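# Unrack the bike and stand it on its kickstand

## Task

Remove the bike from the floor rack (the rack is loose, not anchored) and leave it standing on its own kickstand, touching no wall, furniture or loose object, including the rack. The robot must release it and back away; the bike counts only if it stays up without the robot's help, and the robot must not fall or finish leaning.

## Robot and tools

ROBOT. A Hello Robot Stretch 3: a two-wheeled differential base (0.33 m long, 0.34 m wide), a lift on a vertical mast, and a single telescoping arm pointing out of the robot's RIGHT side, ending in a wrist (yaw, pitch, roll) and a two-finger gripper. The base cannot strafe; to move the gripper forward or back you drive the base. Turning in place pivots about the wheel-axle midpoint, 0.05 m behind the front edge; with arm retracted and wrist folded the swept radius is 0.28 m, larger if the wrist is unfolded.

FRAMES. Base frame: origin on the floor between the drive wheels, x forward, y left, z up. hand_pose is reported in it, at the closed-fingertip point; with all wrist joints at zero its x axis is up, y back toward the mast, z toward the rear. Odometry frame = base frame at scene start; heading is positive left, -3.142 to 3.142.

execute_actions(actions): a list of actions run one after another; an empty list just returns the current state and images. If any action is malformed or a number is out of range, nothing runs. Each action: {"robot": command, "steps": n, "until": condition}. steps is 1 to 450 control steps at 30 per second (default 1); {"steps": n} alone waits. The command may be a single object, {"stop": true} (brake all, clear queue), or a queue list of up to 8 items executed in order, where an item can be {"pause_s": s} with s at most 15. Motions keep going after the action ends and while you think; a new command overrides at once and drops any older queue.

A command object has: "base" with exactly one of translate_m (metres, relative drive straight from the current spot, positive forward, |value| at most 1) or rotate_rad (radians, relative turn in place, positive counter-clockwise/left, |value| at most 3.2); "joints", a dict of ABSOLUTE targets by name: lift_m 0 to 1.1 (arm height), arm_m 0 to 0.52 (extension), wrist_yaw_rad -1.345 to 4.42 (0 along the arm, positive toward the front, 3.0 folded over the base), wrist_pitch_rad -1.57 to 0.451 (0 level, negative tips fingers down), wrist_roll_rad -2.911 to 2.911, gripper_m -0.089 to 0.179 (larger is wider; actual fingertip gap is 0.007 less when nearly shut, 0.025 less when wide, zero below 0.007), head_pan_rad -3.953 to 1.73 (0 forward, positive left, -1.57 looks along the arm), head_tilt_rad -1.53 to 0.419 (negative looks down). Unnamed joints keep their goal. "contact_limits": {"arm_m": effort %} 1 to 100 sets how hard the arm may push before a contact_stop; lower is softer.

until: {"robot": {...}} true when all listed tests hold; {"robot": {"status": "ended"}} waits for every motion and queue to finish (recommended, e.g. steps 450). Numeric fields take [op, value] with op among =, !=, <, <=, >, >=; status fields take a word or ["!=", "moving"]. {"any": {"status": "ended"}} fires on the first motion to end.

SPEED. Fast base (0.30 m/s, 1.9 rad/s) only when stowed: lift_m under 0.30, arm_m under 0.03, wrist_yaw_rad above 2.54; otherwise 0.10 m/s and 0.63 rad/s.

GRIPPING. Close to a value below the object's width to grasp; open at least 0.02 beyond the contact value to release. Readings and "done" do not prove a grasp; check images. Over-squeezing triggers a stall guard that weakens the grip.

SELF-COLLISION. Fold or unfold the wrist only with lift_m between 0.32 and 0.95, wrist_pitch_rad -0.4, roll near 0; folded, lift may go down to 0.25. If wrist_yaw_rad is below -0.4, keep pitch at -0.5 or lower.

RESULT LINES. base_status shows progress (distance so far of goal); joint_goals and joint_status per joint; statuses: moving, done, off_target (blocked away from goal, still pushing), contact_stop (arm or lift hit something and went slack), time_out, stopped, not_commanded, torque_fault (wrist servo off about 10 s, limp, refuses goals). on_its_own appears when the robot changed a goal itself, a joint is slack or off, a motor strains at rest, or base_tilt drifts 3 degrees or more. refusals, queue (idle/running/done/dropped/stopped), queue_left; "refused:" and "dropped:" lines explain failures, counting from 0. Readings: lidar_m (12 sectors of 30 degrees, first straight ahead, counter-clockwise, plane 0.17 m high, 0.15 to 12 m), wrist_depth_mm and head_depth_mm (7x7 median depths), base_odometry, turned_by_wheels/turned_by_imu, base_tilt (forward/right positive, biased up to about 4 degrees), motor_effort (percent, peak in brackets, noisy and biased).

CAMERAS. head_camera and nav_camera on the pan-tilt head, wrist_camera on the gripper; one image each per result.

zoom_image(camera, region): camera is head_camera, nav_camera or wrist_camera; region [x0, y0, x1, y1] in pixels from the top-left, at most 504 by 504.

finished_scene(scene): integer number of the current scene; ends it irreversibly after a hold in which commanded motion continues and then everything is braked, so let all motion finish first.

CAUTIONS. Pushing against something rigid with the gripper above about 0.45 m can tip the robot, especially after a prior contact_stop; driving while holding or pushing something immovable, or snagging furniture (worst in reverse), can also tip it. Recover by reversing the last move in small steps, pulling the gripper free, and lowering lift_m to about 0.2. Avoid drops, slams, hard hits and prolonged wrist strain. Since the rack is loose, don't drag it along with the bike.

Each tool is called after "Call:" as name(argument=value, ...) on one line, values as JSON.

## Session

Call:
execute_actions(actions=[])

Scene clock: 0.00 s.
robot.base_odometry: x=+0.000 y=+0.000 heading=+0.000 (m, m, rad; robot's odometry frame)
robot.turned_by_wheels: +0.000 (rad since the last result)
robot.turned_by_imu: +0.000 (rad since the last result)
robot.base_tilt: forward=-2.4 right=-1.4 (deg)
robot.lidar_m: 2.09 2.60 1.78 2.84 1.82 1.66 1.49 0.96 0.87 0.88 1.08 2.07
robot.head_depth_mm: 1943 1955 1957 1961 1953 1965 1956 / 1949 2041 2038 2039 2026 2040 2045 / 1981 2159 2155 2139 2139 2153 2116 / 1974 2250 2270 2240 2247 2265 2207 / 1989 2348 2353 2358 2366 2351 2182 / 2003 2475 2485 2478 2470 2484 2177 / 2037 2593 2618 2609 2626 2626 2156
robot.base_status: not_commanded
robot.joint_positions: lift_m=+0.590 arm_m=+0.001 wrist_yaw_rad=+3.126 wrist_pitch_rad=-0.378 wrist_roll_rad=-0.011 gripper_m=+0.037 head_pan_rad=-0.015 head_tilt_rad=+0.005
robot.joint_goals: lift_m=+0.590 arm_m=+0.001 wrist_yaw_rad=+3.126 wrist_pitch_rad=-0.378 wrist_roll_rad=-0.011 gripper_m=+0.037 head_pan_rad=-0.015 head_tilt_rad=+0.005
robot.joint_status: lift_m=not_commanded arm_m=not_commanded wrist_yaw_rad=not_commanded wrist_pitch_rad=not_commanded wrist_roll_rad=not_commanded gripper_m=not_commanded head_pan_rad=not_commanded head_tilt_rad=not_commanded
robot.measured_speeds: translate_m=+0.000 rotate_rad=+0.000 lift_m=+0.000 arm_m=+0.000 wrist_yaw_rad=+0.000 wrist_pitch_rad=+0.000 wrist_roll_rad=+0.000 head_pan_rad=+0.000 head_tilt_rad=+0.000
robot: refusals=0 queue=idle queue_left=0
robot.motor_effort: left_wheel=+1 right_wheel=+0 lift_m=+30 arm_m=+0 wrist_yaw_rad=+0 wrist_pitch_rad=+4 wrist_roll_rad=+0 gripper_m=+0 head_pan_rad=-1 head_tilt_rad=+1 (%)
robot.hand_pose: x=-0.0177 y=+0.0834 z=+0.6112 quat_wxyz=(+0.138, +0.691, +0.129, +0.698) (m; robot's base frame)
robot.wrist_depth_mm: - - - - - - - / - - - - - - - / - - - - - - - / - - - - - - - / - - - - - - - / 916 907 936 934 958 928 920 / 778 796 769 777 761 777 777
pictures: head_camera (sideways: a quarter turn clockwise sets it upright), nav_camera (sideways: a quarter turn counterclockwise sets it upright), wrist_camera
Images, in order (width x height): head_camera 896x504, nav_camera 672x504, wrist_camera 644x364.

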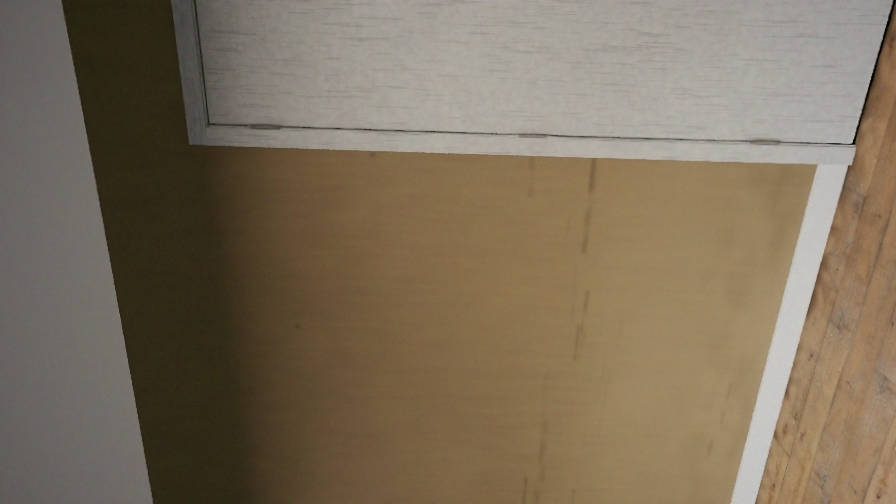

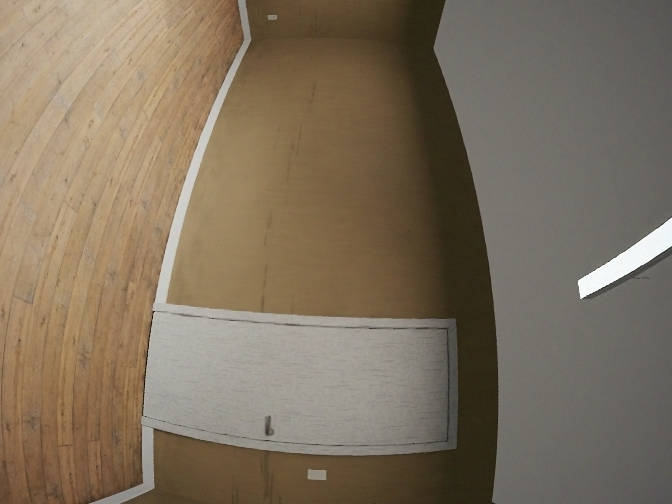

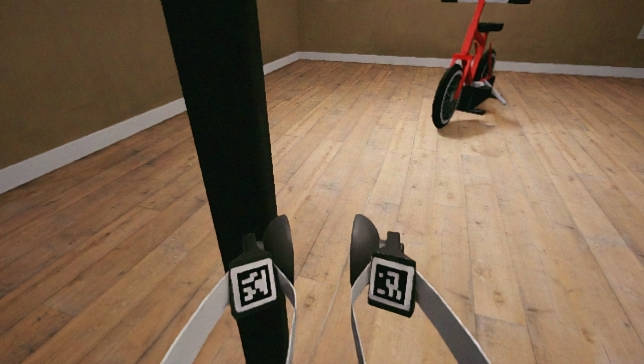

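Call:
execute_actions(actions=[{"robot":[{"joints":{"lift_m":0.27,"head_pan_rad":0.3,"head_tilt_rad":-0.65},"base":{"rotate_rad":0.7}},{"base":{"translate_m":0.5}}],"steps":450,"until":{"robot":{"status":"ended"}}}])

Scene clock: 7.00 s.
robot.base_odometry: x=+0.382 y=+0.322 heading=+0.700 (m, m, rad; robot's odometry frame)
robot.turned_by_wheels: +0.700 (rad since the last result)
robot.turned_by_imu: +0.702 (rad since the last result)
robot.base_tilt: forward=-2.4 right=-1.2 (deg)
robot.lidar_m: 2.66 1.35 2.67 1.97 1.92 1.82 1.35 1.30 1.36 1.87 1.82 1.93
robot.head_depth_mm: 3230 3566 2841 2138 1688 1403 1207 / 3186 3550 2866 2125 1698 1402 1204 / 3091 3518 2877 2116 1695 1405 1196 / 3091 3449 2866 2113 1672 1395 1198 / 3012 3335 2284 2115 1681 1402 1200 / 2978 3259 2593 1788 1680 1396 1195 / 2907 3233 2817 2097 1683 1395 1197
robot.base_status: done (translate_m +0.5000 of +0.5000)
robot.joint_positions: lift_m=+0.270 arm_m=+0.001 wrist_yaw_rad=+3.126 wrist_pitch_rad=-0.378 wrist_roll_rad=-0.011 gripper_m=+0.037 head_pan_rad=+0.293 head_tilt_rad=-0.643
robot.joint_goals: lift_m=+0.270 arm_m=+0.001 wrist_yaw_rad=+3.126 wrist_pitch_rad=-0.378 wrist_roll_rad=-0.011 gripper_m=+0.037 head_pan_rad=+0.300 head_tilt_rad=-0.650
robot.joint_status: lift_m=done arm_m=not_commanded wrist_yaw_rad=not_commanded wrist_pitch_rad=not_commanded wrist_roll_rad=not_commanded gripper_m=not_commanded head_pan_rad=done head_tilt_rad=done
robot.measured_speeds: translate_m=+0.000 rotate_rad=+0.000 lift_m=+0.000 arm_m=+0.000 wrist_yaw_rad=+0.000 wrist_pitch_rad=+0.000 wrist_roll_rad=+0.000 head_pan_rad=+0.000 head_tilt_rad=+0.000
robot: refusals=0 queue=done queue_left=0
robot.motor_effort: left_wheel=-2(8) right_wheel=+3(10) lift_m=+27(29) arm_m=+0(0) wrist_yaw_rad=+0(0) wrist_pitch_rad=+4(4) wrist_roll_rad=+0(0) gripper_m=+0(0) head_pan_rad=+4(34) head_tilt_rad=-2(23) (%)
robot.hand_pose: x=-0.0177 y=+0.0834 z=+0.2918 quat_wxyz=(+0.138, +0.691, +0.129, +0.698) (m; robot's base frame)
robot.wrist_depth_mm: - - - - - - - / - - - - - - - / - - - - - - - / 792 799 - 803 795 793 792 / 632 632 608 621 652 622 628 / 520 515 - 528 532 510 509 / 444 - - - 435 431 434
pictures: head_camera (sideways: a quarter turn clockwise sets it upright), nav_camera (sideways: a quarter turn counterclockwise sets it upright), wrist_camera
Images, in order (width x height): head_camera 896x504, nav_camera 672x504, wrist_camera 644x364.

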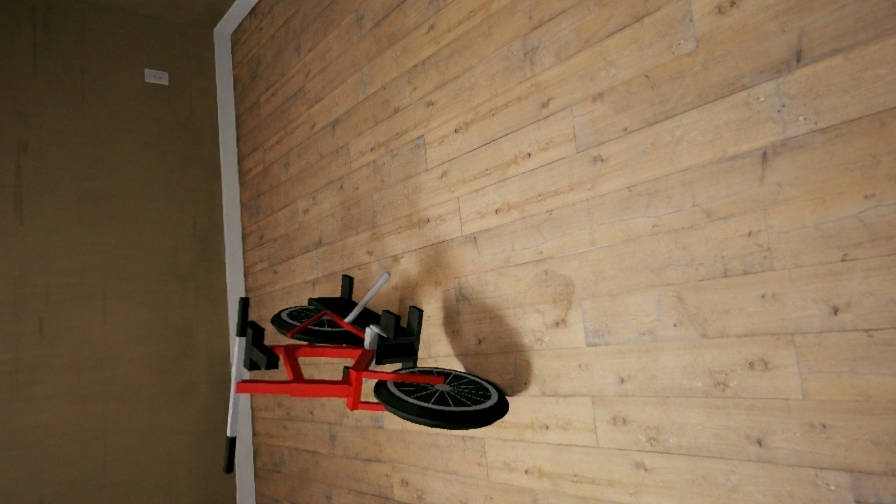

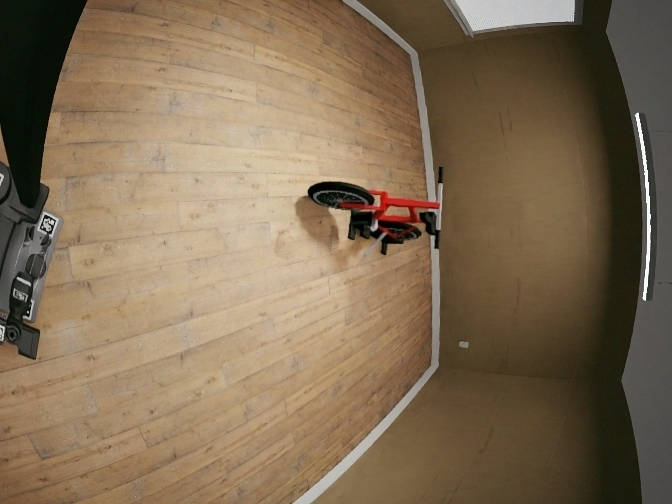

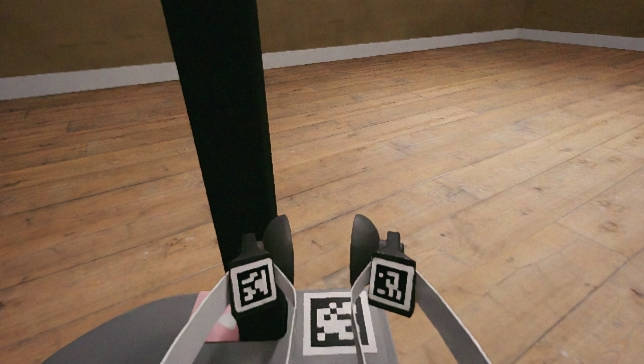

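Call:
execute_actions(actions=[{"robot":[{"base":{"rotate_rad":0.08}},{"base":{"translate_m":0.9}},{"base":{"translate_m":0.9}},{"base":{"rotate_rad":-3.11},"joints":{"lift_m":0.4,"head_tilt_rad":-0.95,"head_pan_rad":-1.57}},{"joints":{"wrist_yaw_rad":0}},{"joints":{"lift_m":0.24,"wrist_pitch_rad":0,"gripper_m":0.085,"arm_m":0.15}}],"steps":450,"until":{"robot":{"status":"ended"}}},{"steps":300,"until":{"robot":{"status":"ended"}}}])

Scene clock: 28.03 s.
robot.base_odometry: x=+1.662 y=+1.588 heading=-2.330 (m, m, rad; robot's odometry frame)
robot.turned_by_wheels: -3.030 (rad since the last result)
robot.turned_by_imu: -3.035 (rad since the last result)
robot.base_tilt: forward=-2.4 right=-1.2 (deg)
robot.lidar_m: 2.95 2.61 1.37 1.11 1.11 1.22 1.84 1.83 0.79 0.70 0.80 2.91
robot.head_depth_mm: 2703 2186 1831 1276 1375 1230 1113 / 2638 2173 1786 1290 1379 1230 1141 / 2606 2168 1094 1365 1377 1191 - / 2531 2177 1818 1370 1376 1229 1142 / 2509 2127 1704 1493 1381 1229 1114 / 2461 2177 1822 1304 1372 1231 1113 / 2400 2193 1837 1322 1379 1235 1109
robot.base_status: done (rotate_rad -3.1099 of -3.1100)
robot.joint_positions: lift_m=+0.240 arm_m=+0.150 wrist_yaw_rad=+0.001 wrist_pitch_rad=-0.023 wrist_roll_rad=-0.011 gripper_m=+0.085 head_pan_rad=-1.563 head_tilt_rad=-0.938
robot.joint_goals: lift_m=+0.240 arm_m=+0.150 wrist_yaw_rad=+0.000 wrist_pitch_rad=+0.000 wrist_roll_rad=-0.011 gripper_m=+0.085 head_pan_rad=-1.570 head_tilt_rad=-0.950
robot.joint_status: lift_m=done arm_m=done wrist_yaw_rad=done wrist_pitch_rad=done wrist_roll_rad=not_commanded gripper_m=done head_pan_rad=done head_tilt_rad=done
robot.measured_speeds: translate_m=+0.000 rotate_rad=+0.000 lift_m=+0.000 arm_m=+0.000 wrist_yaw_rad=+0.000 wrist_pitch_rad=+0.000 wrist_roll_rad=+0.000 head_pan_rad=+0.000 head_tilt_rad=+0.000
robot: refusals=0 queue=done queue_left=0
robot.motor_effort: left_wheel=+4(12) right_wheel=-3(10) lift_m=+27(35) arm_m=+5(4) wrist_yaw_rad=-1(2) wrist_pitch_rad=+8(8) wrist_roll_rad=+0(0) gripper_m=+1(80) head_pan_rad=-5(53) head_tilt_rad=-4(13) (%)
robot.hand_pose: x=-0.0211 y=-0.5502 z=+0.3489 quat_wxyz=(+0.711, +0.009, -0.703, -0.008) (m; robot's base frame)
robot.wrist_depth_mm: - 353 - 347 324 - - / - - - 370 - - - / 370 - - - - - - / 386 387 - - - 388 389 / 386 - 427 530 707 398 396 / 399 415 410 409 414 407 417 / 416 413 337 404 408 408 409
pictures: head_camera (sideways: a quarter turn clockwise sets it upright), nav_camera (sideways: a quarter turn counterclockwise sets it upright), wrist_camera
Images, in order (width x height): head_camera 896x504, nav_camera 672x504, wrist_camera 644x364.

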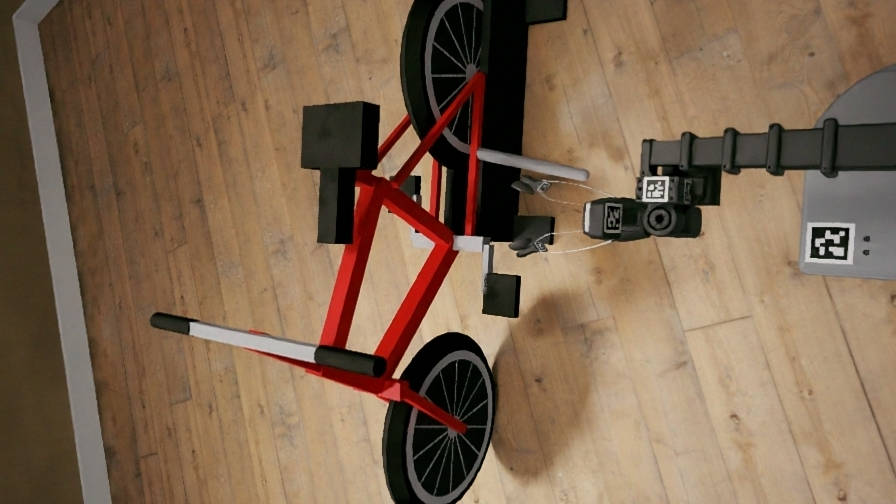

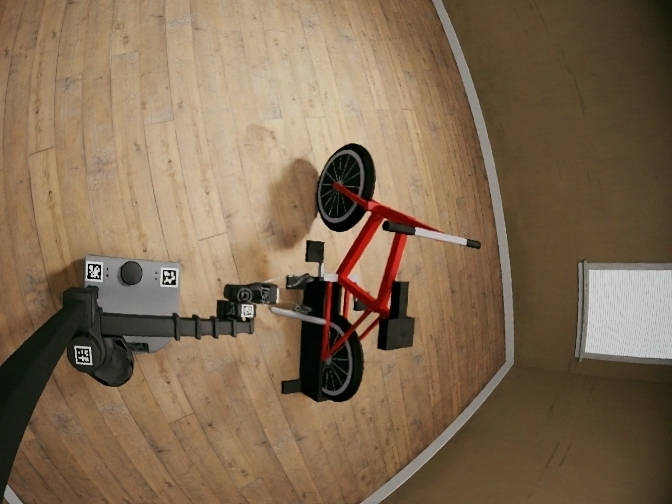

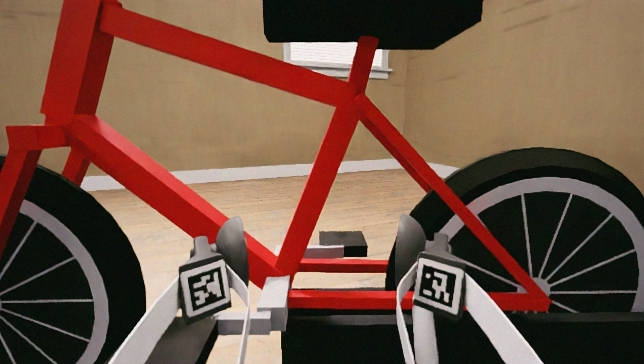

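Call:
execute_actions(actions=[{"robot":[{"base":{"rotate_rad":-0.04},"joints":{"arm_m":0.25}},{"base":{"translate_m":0.022}},{"joints":{"arm_m":0.38},"contact_limits":{"arm_m":15}},{"joints":{"gripper_m":-0.025}}],"steps":450,"until":{"robot":{"status":"ended"}}}])

Scene clock: 34.77 s.
robot.base_odometry: x=+1.647 y=+1.572 heading=-2.370 (m, m, rad; robot's odometry frame)
robot.turned_by_wheels: -0.040 (rad since the last result)
robot.turned_by_imu: -0.040 (rad since the last result)
robot.base_tilt: forward=-2.4 right=-1.3 (deg)
robot.lidar_m: 2.93 2.90 1.42 1.13 1.12 1.21 1.83 1.85 0.80 0.70 0.79 2.86
robot.head_depth_mm: 2615 2192 1815 1304 1381 1231 1110 / 2679 2170 1787 1307 1383 1225 1144 / 2632 2183 1092 1356 1335 1226 - / 2541 2188 1840 1375 1379 1231 1140 / 2510 2119 1712 1487 1378 1226 1110 / 2447 2194 1788 1286 1387 1234 1111 / 2404 2190 1833 1283 1379 1230 1111
robot.base_status: done (translate_m +0.0220 of +0.0220)
robot.joint_positions: lift_m=+0.240 arm_m=+0.380 wrist_yaw_rad=+0.007 wrist_pitch_rad=-0.022 wrist_roll_rad=+0.028 gripper_m=-0.024 head_pan_rad=-1.563 head_tilt_rad=-0.938
robot.joint_goals: lift_m=+0.240 arm_m=+0.380 wrist_yaw_rad=+0.000 wrist_pitch_rad=+0.000 wrist_roll_rad=+0.028 gripper_m=-0.025 head_pan_rad=-1.570 head_tilt_rad=-0.950
robot.joint_status: lift_m=done arm_m=done wrist_yaw_rad=done wrist_pitch_rad=done wrist_roll_rad=not_commanded gripper_m=done head_pan_rad=done head_tilt_rad=done
robot.measured_speeds: translate_m=+0.000 rotate_rad=+0.000 lift_m=+0.000 arm_m=+0.000 wrist_yaw_rad=+0.000 wrist_pitch_rad=+0.000 wrist_roll_rad=+0.000 head_pan_rad=+0.000 head_tilt_rad=+0.000
robot: refusals=0 queue=done queue_left=0
robot.motor_effort: left_wheel=+6(10) right_wheel=-8(8) lift_m=+27(27) arm_m=+3(6) wrist_yaw_rad=-6(7) wrist_pitch_rad=+7(8) wrist_roll_rad=-16(16) gripper_m=-21(97) head_pan_rad=-3(4) head_tilt_rad=-4(4) (%)
robot.contact_limits: arm_m 15 (drawing in: default 26, maximum 42; extending or still: default 36, maximum 59)
robot.hand_pose: x=-0.0196 y=-0.7804 z=+0.3491 quat_wxyz=(+0.697, +0.011, -0.717, -0.006) (m; robot's base frame)
robot.wrist_depth_mm: - 152 135 138 142 - - / - - - 145 141 - - / - - - - 203 115 - / - - - 153 - 212 - / - - - 157 - 997 126 / 895 853 881 164 837 727 170 / 176 637 602 287 554 186 170
pictures: head_camera (sideways: a quarter turn clockwise sets it upright), nav_camera (sideways: a quarter turn counterclockwise sets it upright), wrist_camera
Images, in order (width x height): head_camera 896x504, nav_camera 672x504, wrist_camera 644x364.

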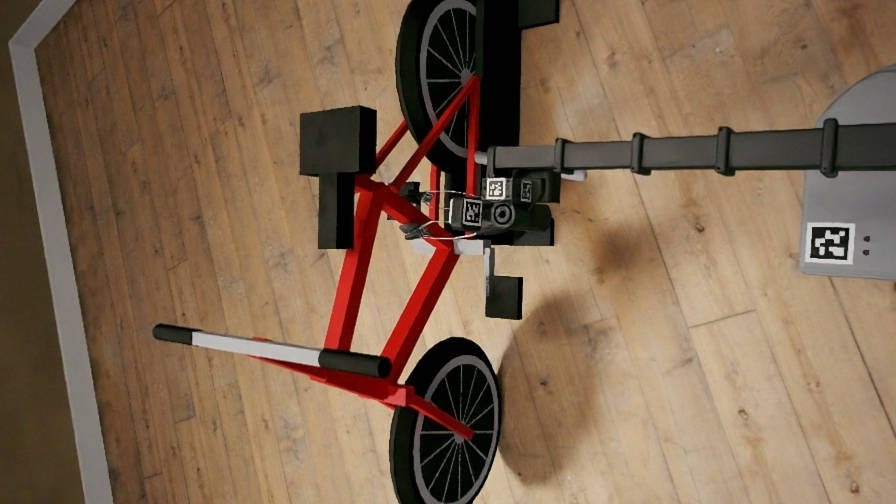

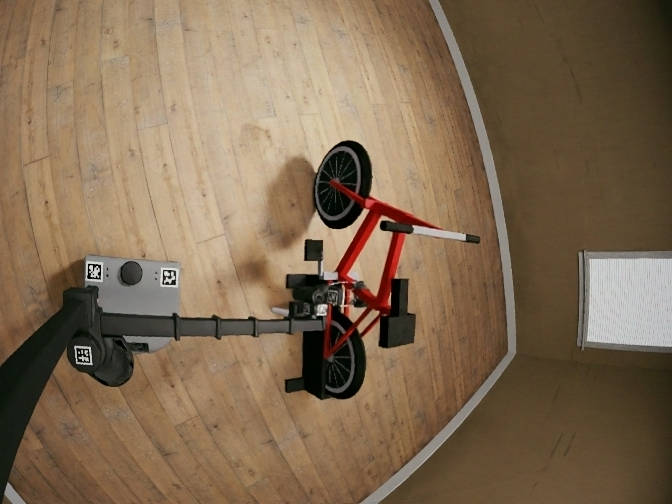

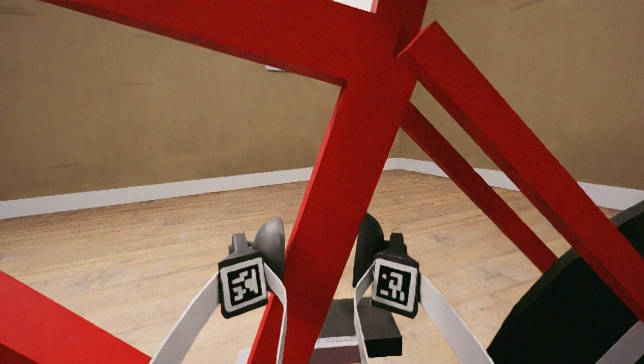

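Regrip 1 cm deeper for safety, then drive.

Call:
execute_actions(actions=[{"robot":[{"joints":{"gripper_m":0.05}},{"joints":{"arm_m":0.393},"contact_limits":{"arm_m":15}},{"joints":{"gripper_m":-0.03}},{"base":{"translate_m":0.22}}],"steps":450,"until":{"robot":{"status":"ended"}}}])

Scene clock: 41.40 s.
robot.base_odometry: x=+1.489 y=+1.419 heading=-2.370 (m, m, rad; robot's odometry frame)
robot.turned_by_wheels: -0.001 (rad since the last result)
robot.turned_by_imu: -0.002 (rad since the last result)
robot.base_tilt: forward=-2.4 right=-1.3 (deg)
robot.lidar_m: 2.73 2.71 1.53 1.21 1.20 1.30 1.97 2.05 0.79 0.69 0.78 2.76
robot.head_depth_mm: 2697 2191 1826 1288 1377 1229 1112 / 2589 2194 1750 1298 1379 1229 1145 / 2556 2184 1097 1444 1358 1233 - / 2525 2176 1840 1506 1369 1229 1138 / 2443 2129 1706 1488 1380 1233 1109 / 2414 2189 1826 1267 1373 1233 1111 / 2318 2186 1832 1277 1385 1228 1113
robot.base_status: done (translate_m +0.2200 of +0.2200)
robot.joint_positions: lift_m=+0.240 arm_m=+0.393 wrist_yaw_rad=-0.007 wrist_pitch_rad=-0.020 wrist_roll_rad=+0.029 gripper_m=-0.020 head_pan_rad=-1.563 head_tilt_rad=-0.938
robot.joint_goals: lift_m=+0.240 arm_m=+0.393 wrist_yaw_rad=+0.000 wrist_pitch_rad=+0.000 wrist_roll_rad=+0.029 gripper_m=-0.021 head_pan_rad=-1.570 head_tilt_rad=-0.950
robot.joint_status: lift_m=done arm_m=done wrist_yaw_rad=done wrist_pitch_rad=done wrist_roll_rad=not_commanded gripper_m=done head_pan_rad=done head_tilt_rad=done
robot.measured_speeds: translate_m=+0.000 rotate_rad=+0.000 lift_m=+0.000 arm_m=+0.000 wrist_yaw_rad=+0.000 wrist_pitch_rad=+0.000 wrist_roll_rad=+0.000 head_pan_rad=+0.000 head_tilt_rad=+0.000
robot: refusals=0 queue=done queue_left=0
robot.on_its_own: gripper_m is held at -0.021, not at your -0.030, by its stall guard, which is not easing now
robot.motor_effort: left_wheel=-3(26) right_wheel=+7(51) lift_m=+27(27) arm_m=+0(5) wrist_yaw_rad=+6(55) wrist_pitch_rad=+7(8) wrist_roll_rad=-17(17) gripper_m=-21(99) head_pan_rad=-4(5) head_tilt_rad=-4(3) (%)
robot.contact_limits: arm_m 15 (drawing in: default 26, maximum 42; extending or still: default 36, maximum 59)
robot.hand_pose: x=-0.0232 y=-0.7937 z=+0.3495 quat_wxyz=(+0.697, +0.005, -0.717, -0.010) (m; robot's base frame)
robot.wrist_depth_mm: - - 124 126 127 - - / - - - 152 131 98 - / - - - - 136 106 - / - - - 144 - - 107 / - - - 142 - 978 116 / 890 862 901 146 790 772 166 / 396 648 608 151 551 565 160
pictures: head_camera (sideways: a quarter turn clockwise sets it upright), nav_camera (sideways: a quarter turn counterclockwise sets it upright), wrist_camera
Images, in order (width x height): head_camera 896x504, nav_camera 672x504, wrist_camera 644x364.

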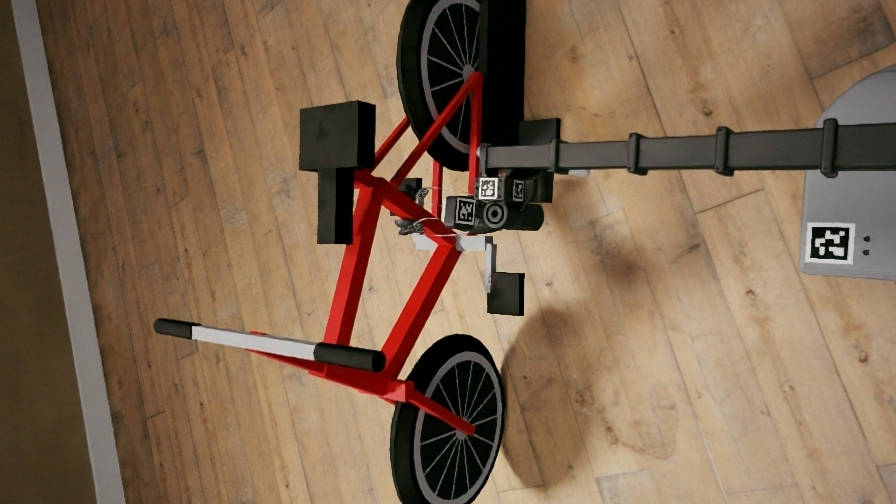

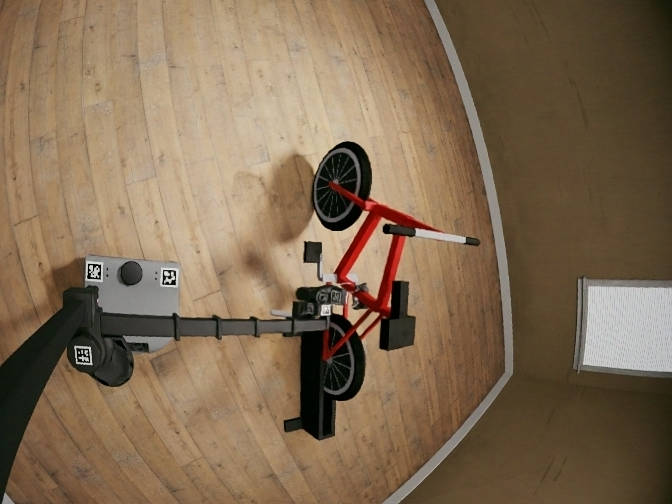

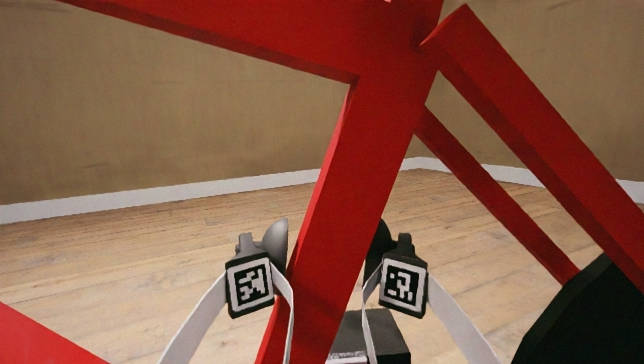

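Call:
execute_actions(actions=[{"robot":{"base":{"translate_m":0.25}},"steps":450,"until":{"robot":{"status":"ended"}}}])

Call:
execute_actions(actions=[{"robot":[{"base":{"translate_m":0.2},"joints":{"head_pan_rad":-1.85}},{"joints":{"arm_m":0.36},"contact_limits":{"arm_m":15}}],"steps":450,"until":{"robot":{"status":"ended"}}}])

Scene clock: 45.17 s.
robot.base_odometry: x=+1.310 y=+1.245 heading=-2.370 (m, m, rad; robot's odometry frame)
robot.turned_by_wheels: +0.000 (rad since the last result)
robot.turned_by_imu: +0.000 (rad since the last result)
robot.base_tilt: forward=-2.3 right=-1.3 (deg)
robot.lidar_m: 2.50 2.47 1.65 1.31 1.30 1.41 2.13 2.28 0.79 0.69 0.78 2.67
robot.head_depth_mm: 2580 2176 1825 1280 1377 1230 1111 / 2530 2180 1710 1295 1376 1224 1140 / 2504 2187 1107 1546 1353 1232 - / 2445 2190 1832 1516 1381 1232 1140 / 2372 2128 1705 1483 1380 1232 1106 / 2304 2177 1821 1263 1375 1230 1109 / 2214 2175 1825 1282 1381 1233 1110
robot.base_status: done (translate_m +0.2500 of +0.2500)
robot.joint_positions: lift_m=+0.240 arm_m=+0.393 wrist_yaw_rad=-0.065 wrist_pitch_rad=-0.022 wrist_roll_rad=+0.029 gripper_m=-0.017 head_pan_rad=-1.563 head_tilt_rad=-0.938
robot.joint_goals: lift_m=+0.240 arm_m=+0.393 wrist_yaw_rad=-0.060 wrist_pitch_rad=+0.000 wrist_roll_rad=+0.029 gripper_m=-0.018 head_pan_rad=-1.570 head_tilt_rad=-0.950
robot.joint_status: lift_m=done arm_m=done wrist_yaw_rad=done wrist_pitch_rad=done wrist_roll_rad=not_commanded gripper_m=done head_pan_rad=done head_tilt_rad=done
robot.measured_speeds: translate_m=+0.000 rotate_rad=+0.000 lift_m=+0.000 arm_m=+0.000 wrist_yaw_rad=+0.000 wrist_pitch_rad=+0.000 wrist_roll_rad=+0.000 head_pan_rad=+0.000 head_tilt_rad=+0.000
robot: refusals=0 queue=done queue_left=0
robot.on_its_own: wrist_yaw_rad is held at -0.060, not at your +0.000, by its stall guard, which is not easing now; gripper_m is held at -0.018, not at your -0.030, by its stall guard, which is not easing now
robot.motor_effort: left_wheel=-2(18) right_wheel=+5(38) lift_m=+27(27) arm_m=+0(0) wrist_yaw_rad=+6(39) wrist_pitch_rad=+8(7) wrist_roll_rad=-17(17) gripper_m=-20(26) head_pan_rad=-4(5) head_tilt_rad=-4(3) (%)
robot.contact_limits: arm_m 15 (drawing in: default 26, maximum 42; extending or still: default 36, maximum 59)
robot.hand_pose: x=-0.0380 y=-0.7931 z=+0.3490 quat_wxyz=(+0.696, -0.015, -0.717, -0.031) (m; robot's base frame)
robot.wrist_depth_mm: - - 124 128 132 - - / - - - 149 135 103 - / - - - - 194 110 - / - - - 141 - - 114 / - - - 143 - - 122 / 896 857 895 146 786 757 170 / 669 653 589 150 563 181 164
pictures: head_camera (sideways: a quarter turn clockwise sets it upright), nav_camera (sideways: a quarter turn counterclockwise sets it upright), wrist_camera
Images, in order (width x height): head_camera 896x504, nav_camera 672x504, wrist_camera 644x364.

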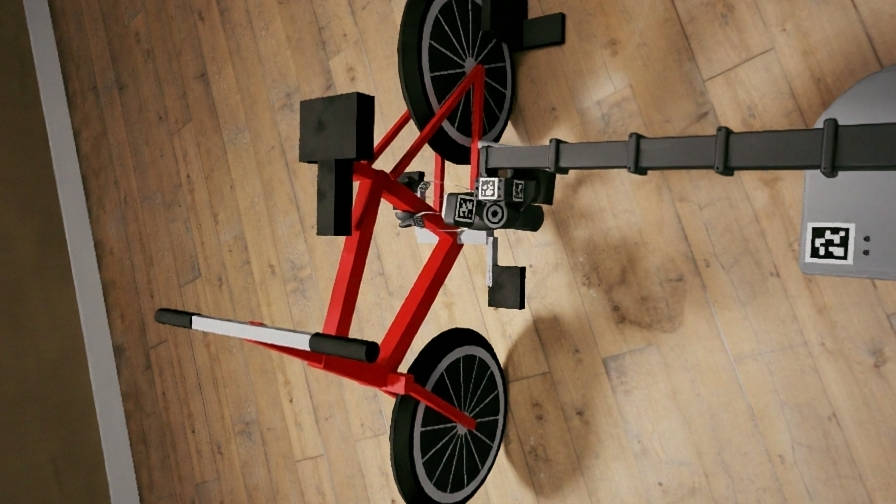

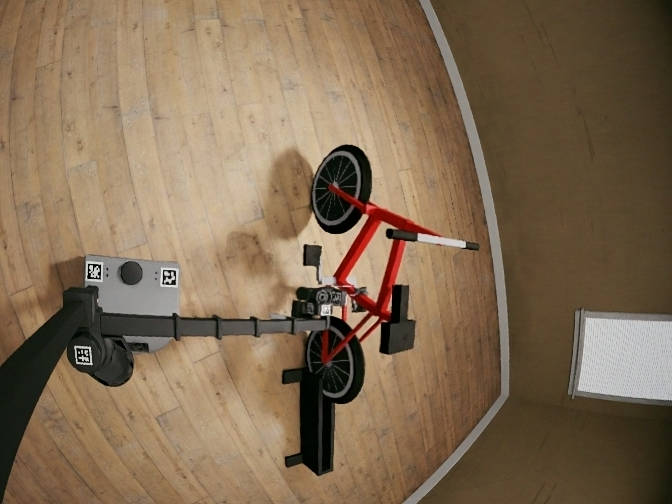

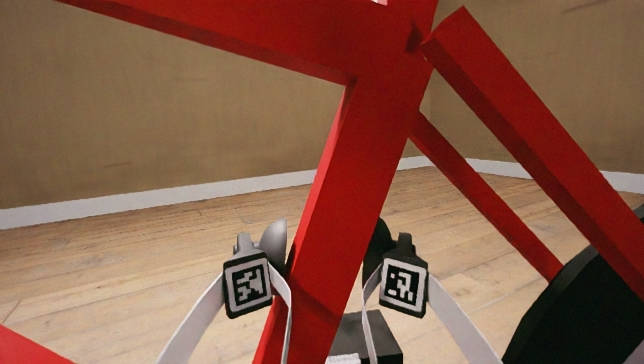

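Scene clock: 49.37 s.
robot.base_odometry: x=+1.166 y=+1.105 heading=-2.370 (m, m, rad; robot's odometry frame)
robot.turned_by_wheels: +0.000 (rad since the last result)
robot.turned_by_imu: +0.000 (rad since the last result)
robot.base_tilt: forward=-2.4 right=-1.2 (deg)
robot.lidar_m: 2.31 2.29 1.72 1.39 1.38 1.49 2.26 2.46 0.77 0.68 0.76 2.57
robot.head_depth_mm: 2650 2183 1815 1488 1377 1225 1108 / 2719 2183 1838 1501 1376 1231 1144 / 2702 2190 1830 1306 1376 1242 - / 2614 2179 1788 1322 1354 1230 - / 2513 2183 1827 1263 1351 1230 1113 / 2418 2182 1838 1516 1356 1226 1115 / 2259 2174 1787 1157 1356 1227 1113
robot.base_status: done (translate_m +0.2000 of +0.2000)
robot.joint_positions: lift_m=+0.240 arm_m=+0.360 wrist_yaw_rad=-0.053 wrist_pitch_rad=-0.023 wrist_roll_rad=+0.029 gripper_m=-0.017 head_pan_rad=-1.843 head_tilt_rad=-0.938
robot.joint_goals: lift_m=+0.240 arm_m=+0.360 wrist_yaw_rad=-0.060 wrist_pitch_rad=+0.000 wrist_roll_rad=+0.029 gripper_m=-0.018 head_pan_rad=-1.850 head_tilt_rad=-0.950
robot.joint_status: lift_m=done arm_m=done wrist_yaw_rad=done wrist_pitch_rad=done wrist_roll_rad=not_commanded gripper_m=done head_pan_rad=done head_tilt_rad=done
robot.measured_speeds: translate_m=+0.000 rotate_rad=+0.000 lift_m=+0.000 arm_m=+0.000 wrist_yaw_rad=+0.000 wrist_pitch_rad=+0.000 wrist_roll_rad=+0.000 head_pan_rad=+0.000 head_tilt_rad=+0.000
robot: refusals=0 queue=done queue_left=0
robot.on_its_own: wrist_yaw_rad is held at -0.060, not at your +0.000, by its stall guard, which is not easing now; gripper_m is held at -0.018, not at your -0.030, by its stall guard, which is not easing now
robot.motor_effort: left_wheel=+4(14) right_wheel=-4(29) lift_m=+27(27) arm_m=+0(7) wrist_yaw_rad=-6(25) wrist_pitch_rad=+8(8) wrist_roll_rad=-16(16) gripper_m=-19(23) head_pan_rad=-5(33) head_tilt_rad=-4(4) (%)
robot.contact_limits: arm_m 15 (drawing in: default 26, maximum 42; extending or still: default 36, maximum 59)
robot.hand_pose: x=-0.0350 y=-0.7603 z=+0.3489 quat_wxyz=(+0.696, -0.011, -0.717, -0.027) (m; robot's base frame)
robot.wrist_depth_mm: - - 116 119 123 - - / - - - 141 126 95 - / - - - - 134 101 - / - - - 137 - 211 108 / - - - 141 - 939 115 / 896 844 878 146 784 772 168 / 676 645 593 154 561 182 165
pictures: head_camera (sideways: a quarter turn clockwise sets it upright), nav_camera (sideways: a quarter turn counterclockwise sets it upright), wrist_camera
Images, in order (width x height): head_camera 896x504, nav_camera 672x504, wrist_camera 644x364.

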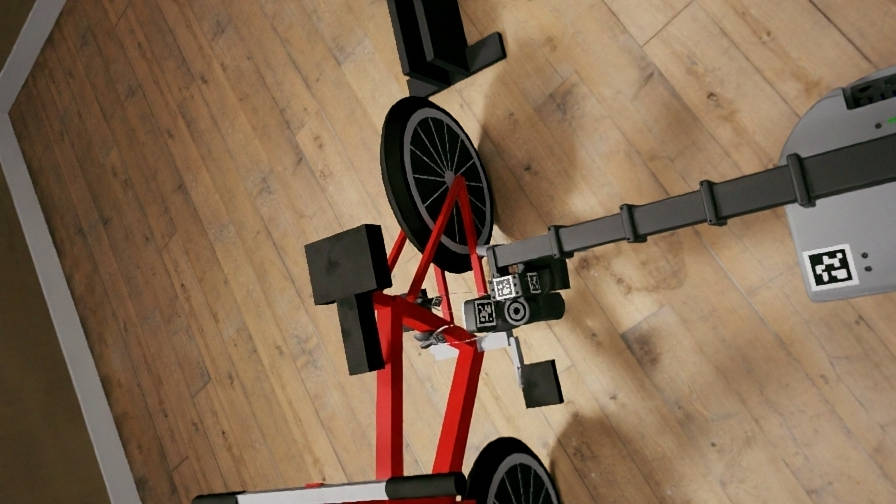

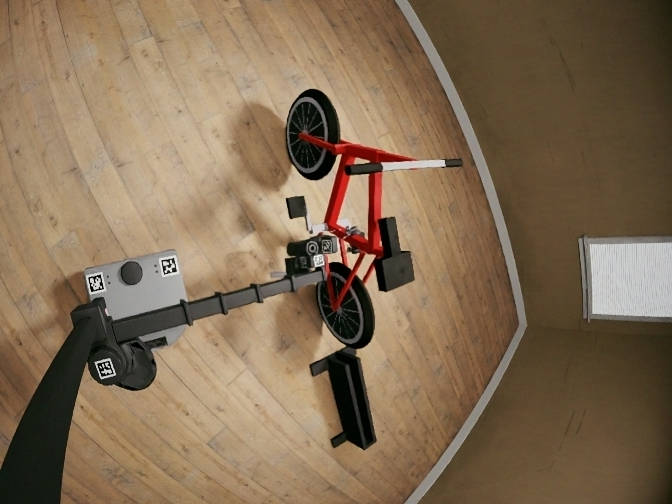

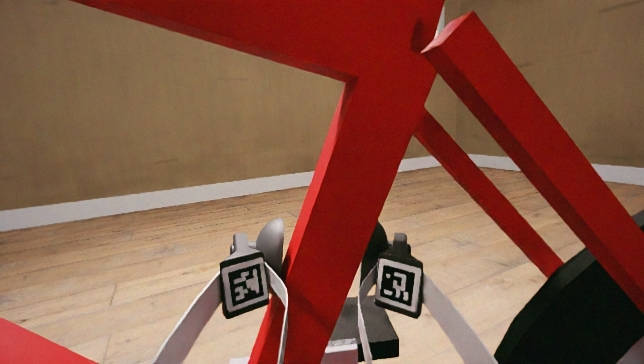

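Clear; lean it further.

Call:
execute_actions(actions=[{"robot":[{"base":{"translate_m":0.04}},{"joints":{"arm_m":0.315,"lift_m":0.235},"contact_limits":{"arm_m":13}}],"steps":450,"until":{"robot":{"status":"ended"}}}])

Scene clock: 52.43 s.
robot.base_odometry: x=+1.138 y=+1.077 heading=-2.370 (m, m, rad; robot's odometry frame)
robot.turned_by_wheels: +0.000 (rad since the last result)
robot.turned_by_imu: +0.000 (rad since the last result)
robot.base_tilt: forward=-2.4 right=-1.4 (deg)
robot.lidar_m: 2.27 2.25 1.74 1.41 1.39 1.50 2.27 2.49 0.74 0.57 0.74 2.56
robot.head_depth_mm: 2697 2179 1837 1494 1382 1228 1113 / 2670 2185 1839 1507 1374 1235 1140 / 2698 2168 1829 1303 1377 1245 - / 2626 2189 1830 1242 1332 1218 - / 2528 2197 1829 1092 1359 1228 1111 / 2417 2171 1834 1483 1364 1227 1106 / 2251 2197 1799 1027 1335 1230 1107
robot.base_status: done (translate_m +0.0400 of +0.0400)
robot.joint_positions: lift_m=+0.235 arm_m=+0.315 wrist_yaw_rad=-0.064 wrist_pitch_rad=-0.025 wrist_roll_rad=+0.033 gripper_m=-0.017 head_pan_rad=-1.843 head_tilt_rad=-0.938
robot.joint_goals: lift_m=+0.235 arm_m=+0.315 wrist_yaw_rad=-0.060 wrist_pitch_rad=+0.000 wrist_roll_rad=+0.033 gripper_m=-0.018 head_pan_rad=-1.850 head_tilt_rad=-0.950
robot.joint_status: lift_m=done arm_m=done wrist_yaw_rad=done wrist_pitch_rad=done wrist_roll_rad=not_commanded gripper_m=done head_pan_rad=done head_tilt_rad=done
robot.measured_speeds: translate_m=+0.000 rotate_rad=+0.000 lift_m=+0.000 arm_m=+0.000 wrist_yaw_rad=+0.000 wrist_pitch_rad=+0.000 wrist_roll_rad=+0.000 head_pan_rad=+0.000 head_tilt_rad=+0.000
robot: refusals=0 queue=done queue_left=0
robot.on_its_own: wrist_yaw_rad is held at -0.060, not at your +0.000, by its stall guard, which is not easing now; gripper_m is held at -0.018, not at your -0.030, by its stall guard, which is not easing now
robot.motor_effort: left_wheel=+1(12) right_wheel=+1(19) lift_m=+26(26) arm_m=+6(5) wrist_yaw_rad=+4(21) wrist_pitch_rad=+8(9) wrist_roll_rad=-18(18) gripper_m=-19(21) head_pan_rad=-5(5) head_tilt_rad=-5(4) (%)
robot.contact_limits: arm_m 13 (drawing in: default 26, maximum 42; extending or still: default 36, maximum 59)
robot.hand_pose: x=-0.0377 y=-0.7145 z=+0.3434 quat_wxyz=(+0.695, -0.014, -0.718, -0.031) (m; robot's base frame)
robot.wrist_depth_mm: - - 100 103 107 - - / - - - - 113 81 - / - - - - 122 92 - / - - - 142 - 204 98 / - - - 135 - 991 107 / 878 845 865 143 793 717 171 / 656 638 563 157 559 187 173
pictures: head_camera (sideways: a quarter turn clockwise sets it upright), nav_camera (sideways: a quarter turn counterclockwise sets it upright), wrist_camera
Images, in order (width x height): head_camera 896x504, nav_camera 672x504, wrist_camera 644x364.

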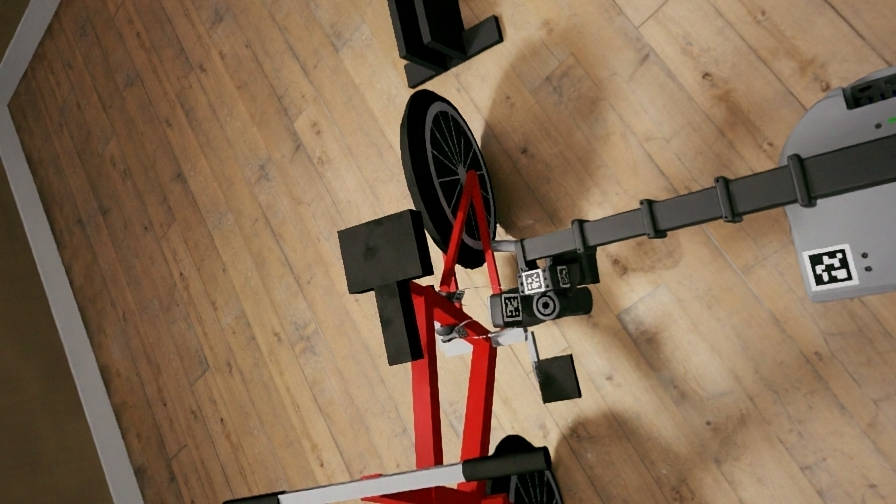

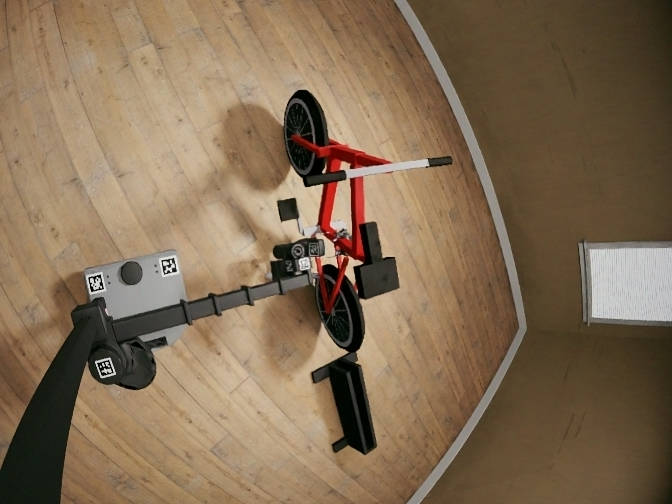

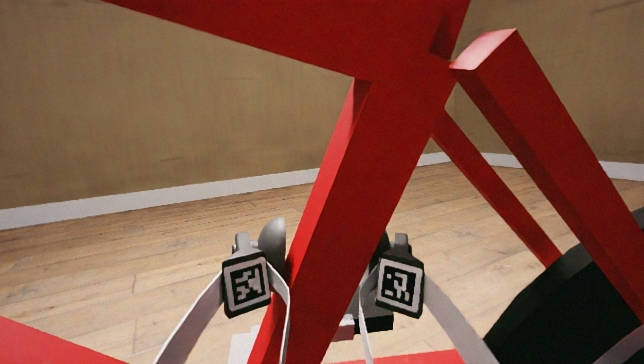

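Call:
execute_actions(actions=[{"robot":[{"joints":{"arm_m":0.295,"lift_m":0.23},"contact_limits":{"arm_m":12}},{"joints":{"gripper_m":0.085}},{"joints":{"arm_m":0.0}},{"joints":{"wrist_yaw_rad":1.5}},{"base":{"rotate_rad":-0.5}},{"base":{"translate_m":-0.5},"joints":{"head_pan_rad":-0.8}}],"steps":450,"until":{"robot":{"status":"ended"}}},{"steps":300,"until":{"robot":{"status":"ended"}}}])

Scene clock: 67.90 s.
robot.base_odometry: x=+1.619 y=+1.212 heading=-2.870 (m, m, rad; robot's odometry frame)
robot.turned_by_wheels: -0.500 (rad since the last result)
robot.turned_by_imu: -0.503 (rad since the last result)
robot.base_tilt: forward=-2.5 right=-1.3 (deg)
robot.lidar_m: 1.21 2.58 2.50 1.25 1.01 1.00 1.10 1.70 2.19 2.39 0.92 0.93
robot.head_depth_mm: 2580 2163 1827 1510 1379 1223 1107 / 2534 2190 1828 1510 1379 1228 1145 / 2527 2187 1826 1515 1378 1223 - / 2533 2190 1219 1541 1382 1228 1102 / 2546 2191 1425 1544 1375 1230 1114 / 2520 2184 1619 1542 1380 1226 1110 / 2491 2130 1503 1568 1381 1232 1110
robot.base_status: done (translate_m -0.5000 of -0.5000)
robot.joint_positions: lift_m=+0.230 arm_m=+0.001 wrist_yaw_rad=+1.498 wrist_pitch_rad=-0.023 wrist_roll_rad=-0.005 gripper_m=+0.085 head_pan_rad=-0.807 head_tilt_rad=-0.938
robot.joint_goals: lift_m=+0.230 arm_m=+0.000 wrist_yaw_rad=+1.500 wrist_pitch_rad=+0.000 wrist_roll_rad=-0.005 gripper_m=+0.085 head_pan_rad=-0.800 head_tilt_rad=-0.950
robot.joint_status: lift_m=done arm_m=done wrist_yaw_rad=done wrist_pitch_rad=done wrist_roll_rad=not_commanded gripper_m=done head_pan_rad=done head_tilt_rad=done
robot.measured_speeds: translate_m=+0.000 rotate_rad=+0.000 lift_m=+0.000 arm_m=+0.000 wrist_yaw_rad=+0.000 wrist_pitch_rad=+0.000 wrist_roll_rad=+0.000 head_pan_rad=+0.000 head_tilt_rad=+0.000
robot: refusals=0 queue=done queue_left=0
robot.motor_effort: left_wheel=+4(9) right_wheel=-4(8) lift_m=+27(26) arm_m=-4(11) wrist_yaw_rad=+2(4) wrist_pitch_rad=+8(8) wrist_roll_rad=-2(18) gripper_m=+0(80) head_pan_rad=+4(52) head_tilt_rad=-4(4) (%)
robot.hand_pose: x=+0.2336 y=-0.1648 z=+0.3390 quat_wxyz=(+0.525, +0.486, -0.511, +0.477) (m; robot's base frame)
robot.wrist_depth_mm: - - - - - - - / - - - - - 694 - / - - - - - 766 - / - - - - - 845 590 / - - - - - 953 612 / 811 822 800 782 783 782 653 / 612 609 594 599 597 592 587
pictures: head_camera (sideways: a quarter turn clockwise sets it upright), nav_camera (sideways: a quarter turn counterclockwise sets it upright), wrist_camera
Images, in order (width x height): head_camera 896x504, nav_camera 672x504, wrist_camera 644x364.

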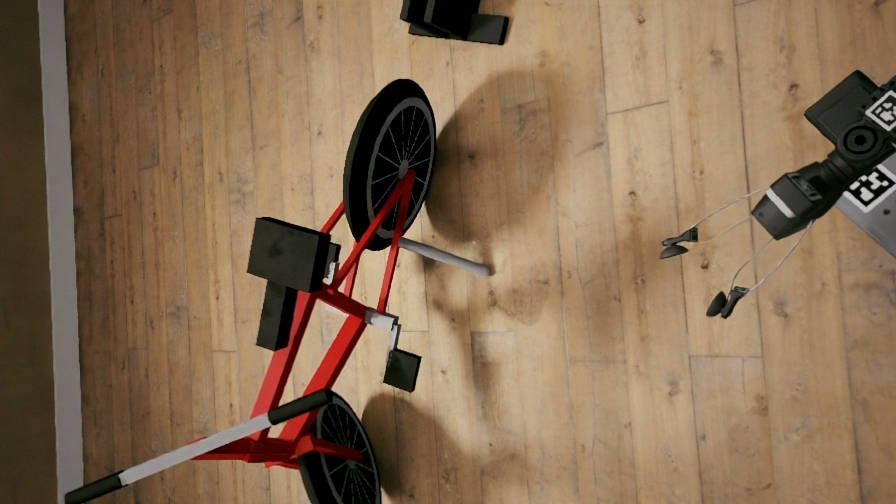

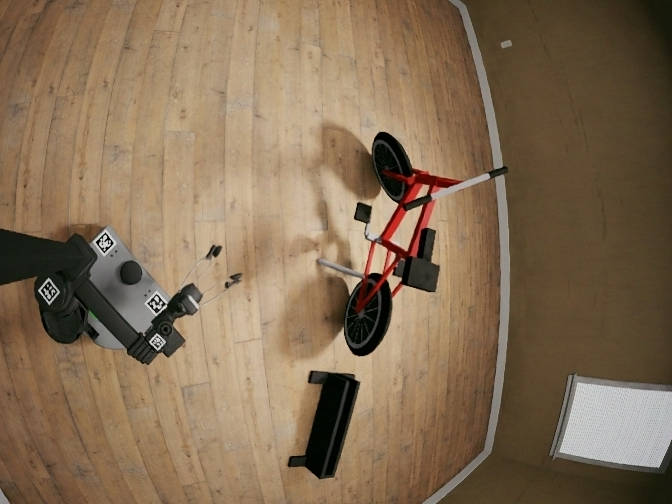

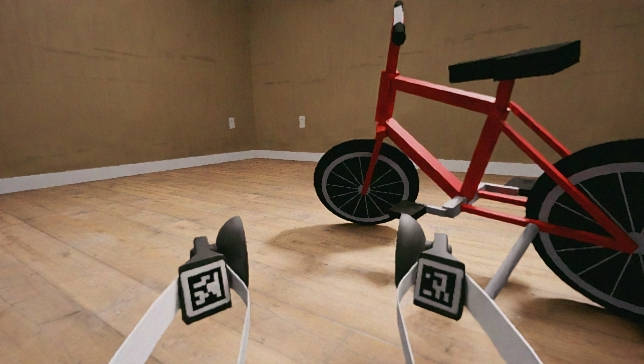

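Call:
finished_scene(scene=2)

The scene is finished: the task was done.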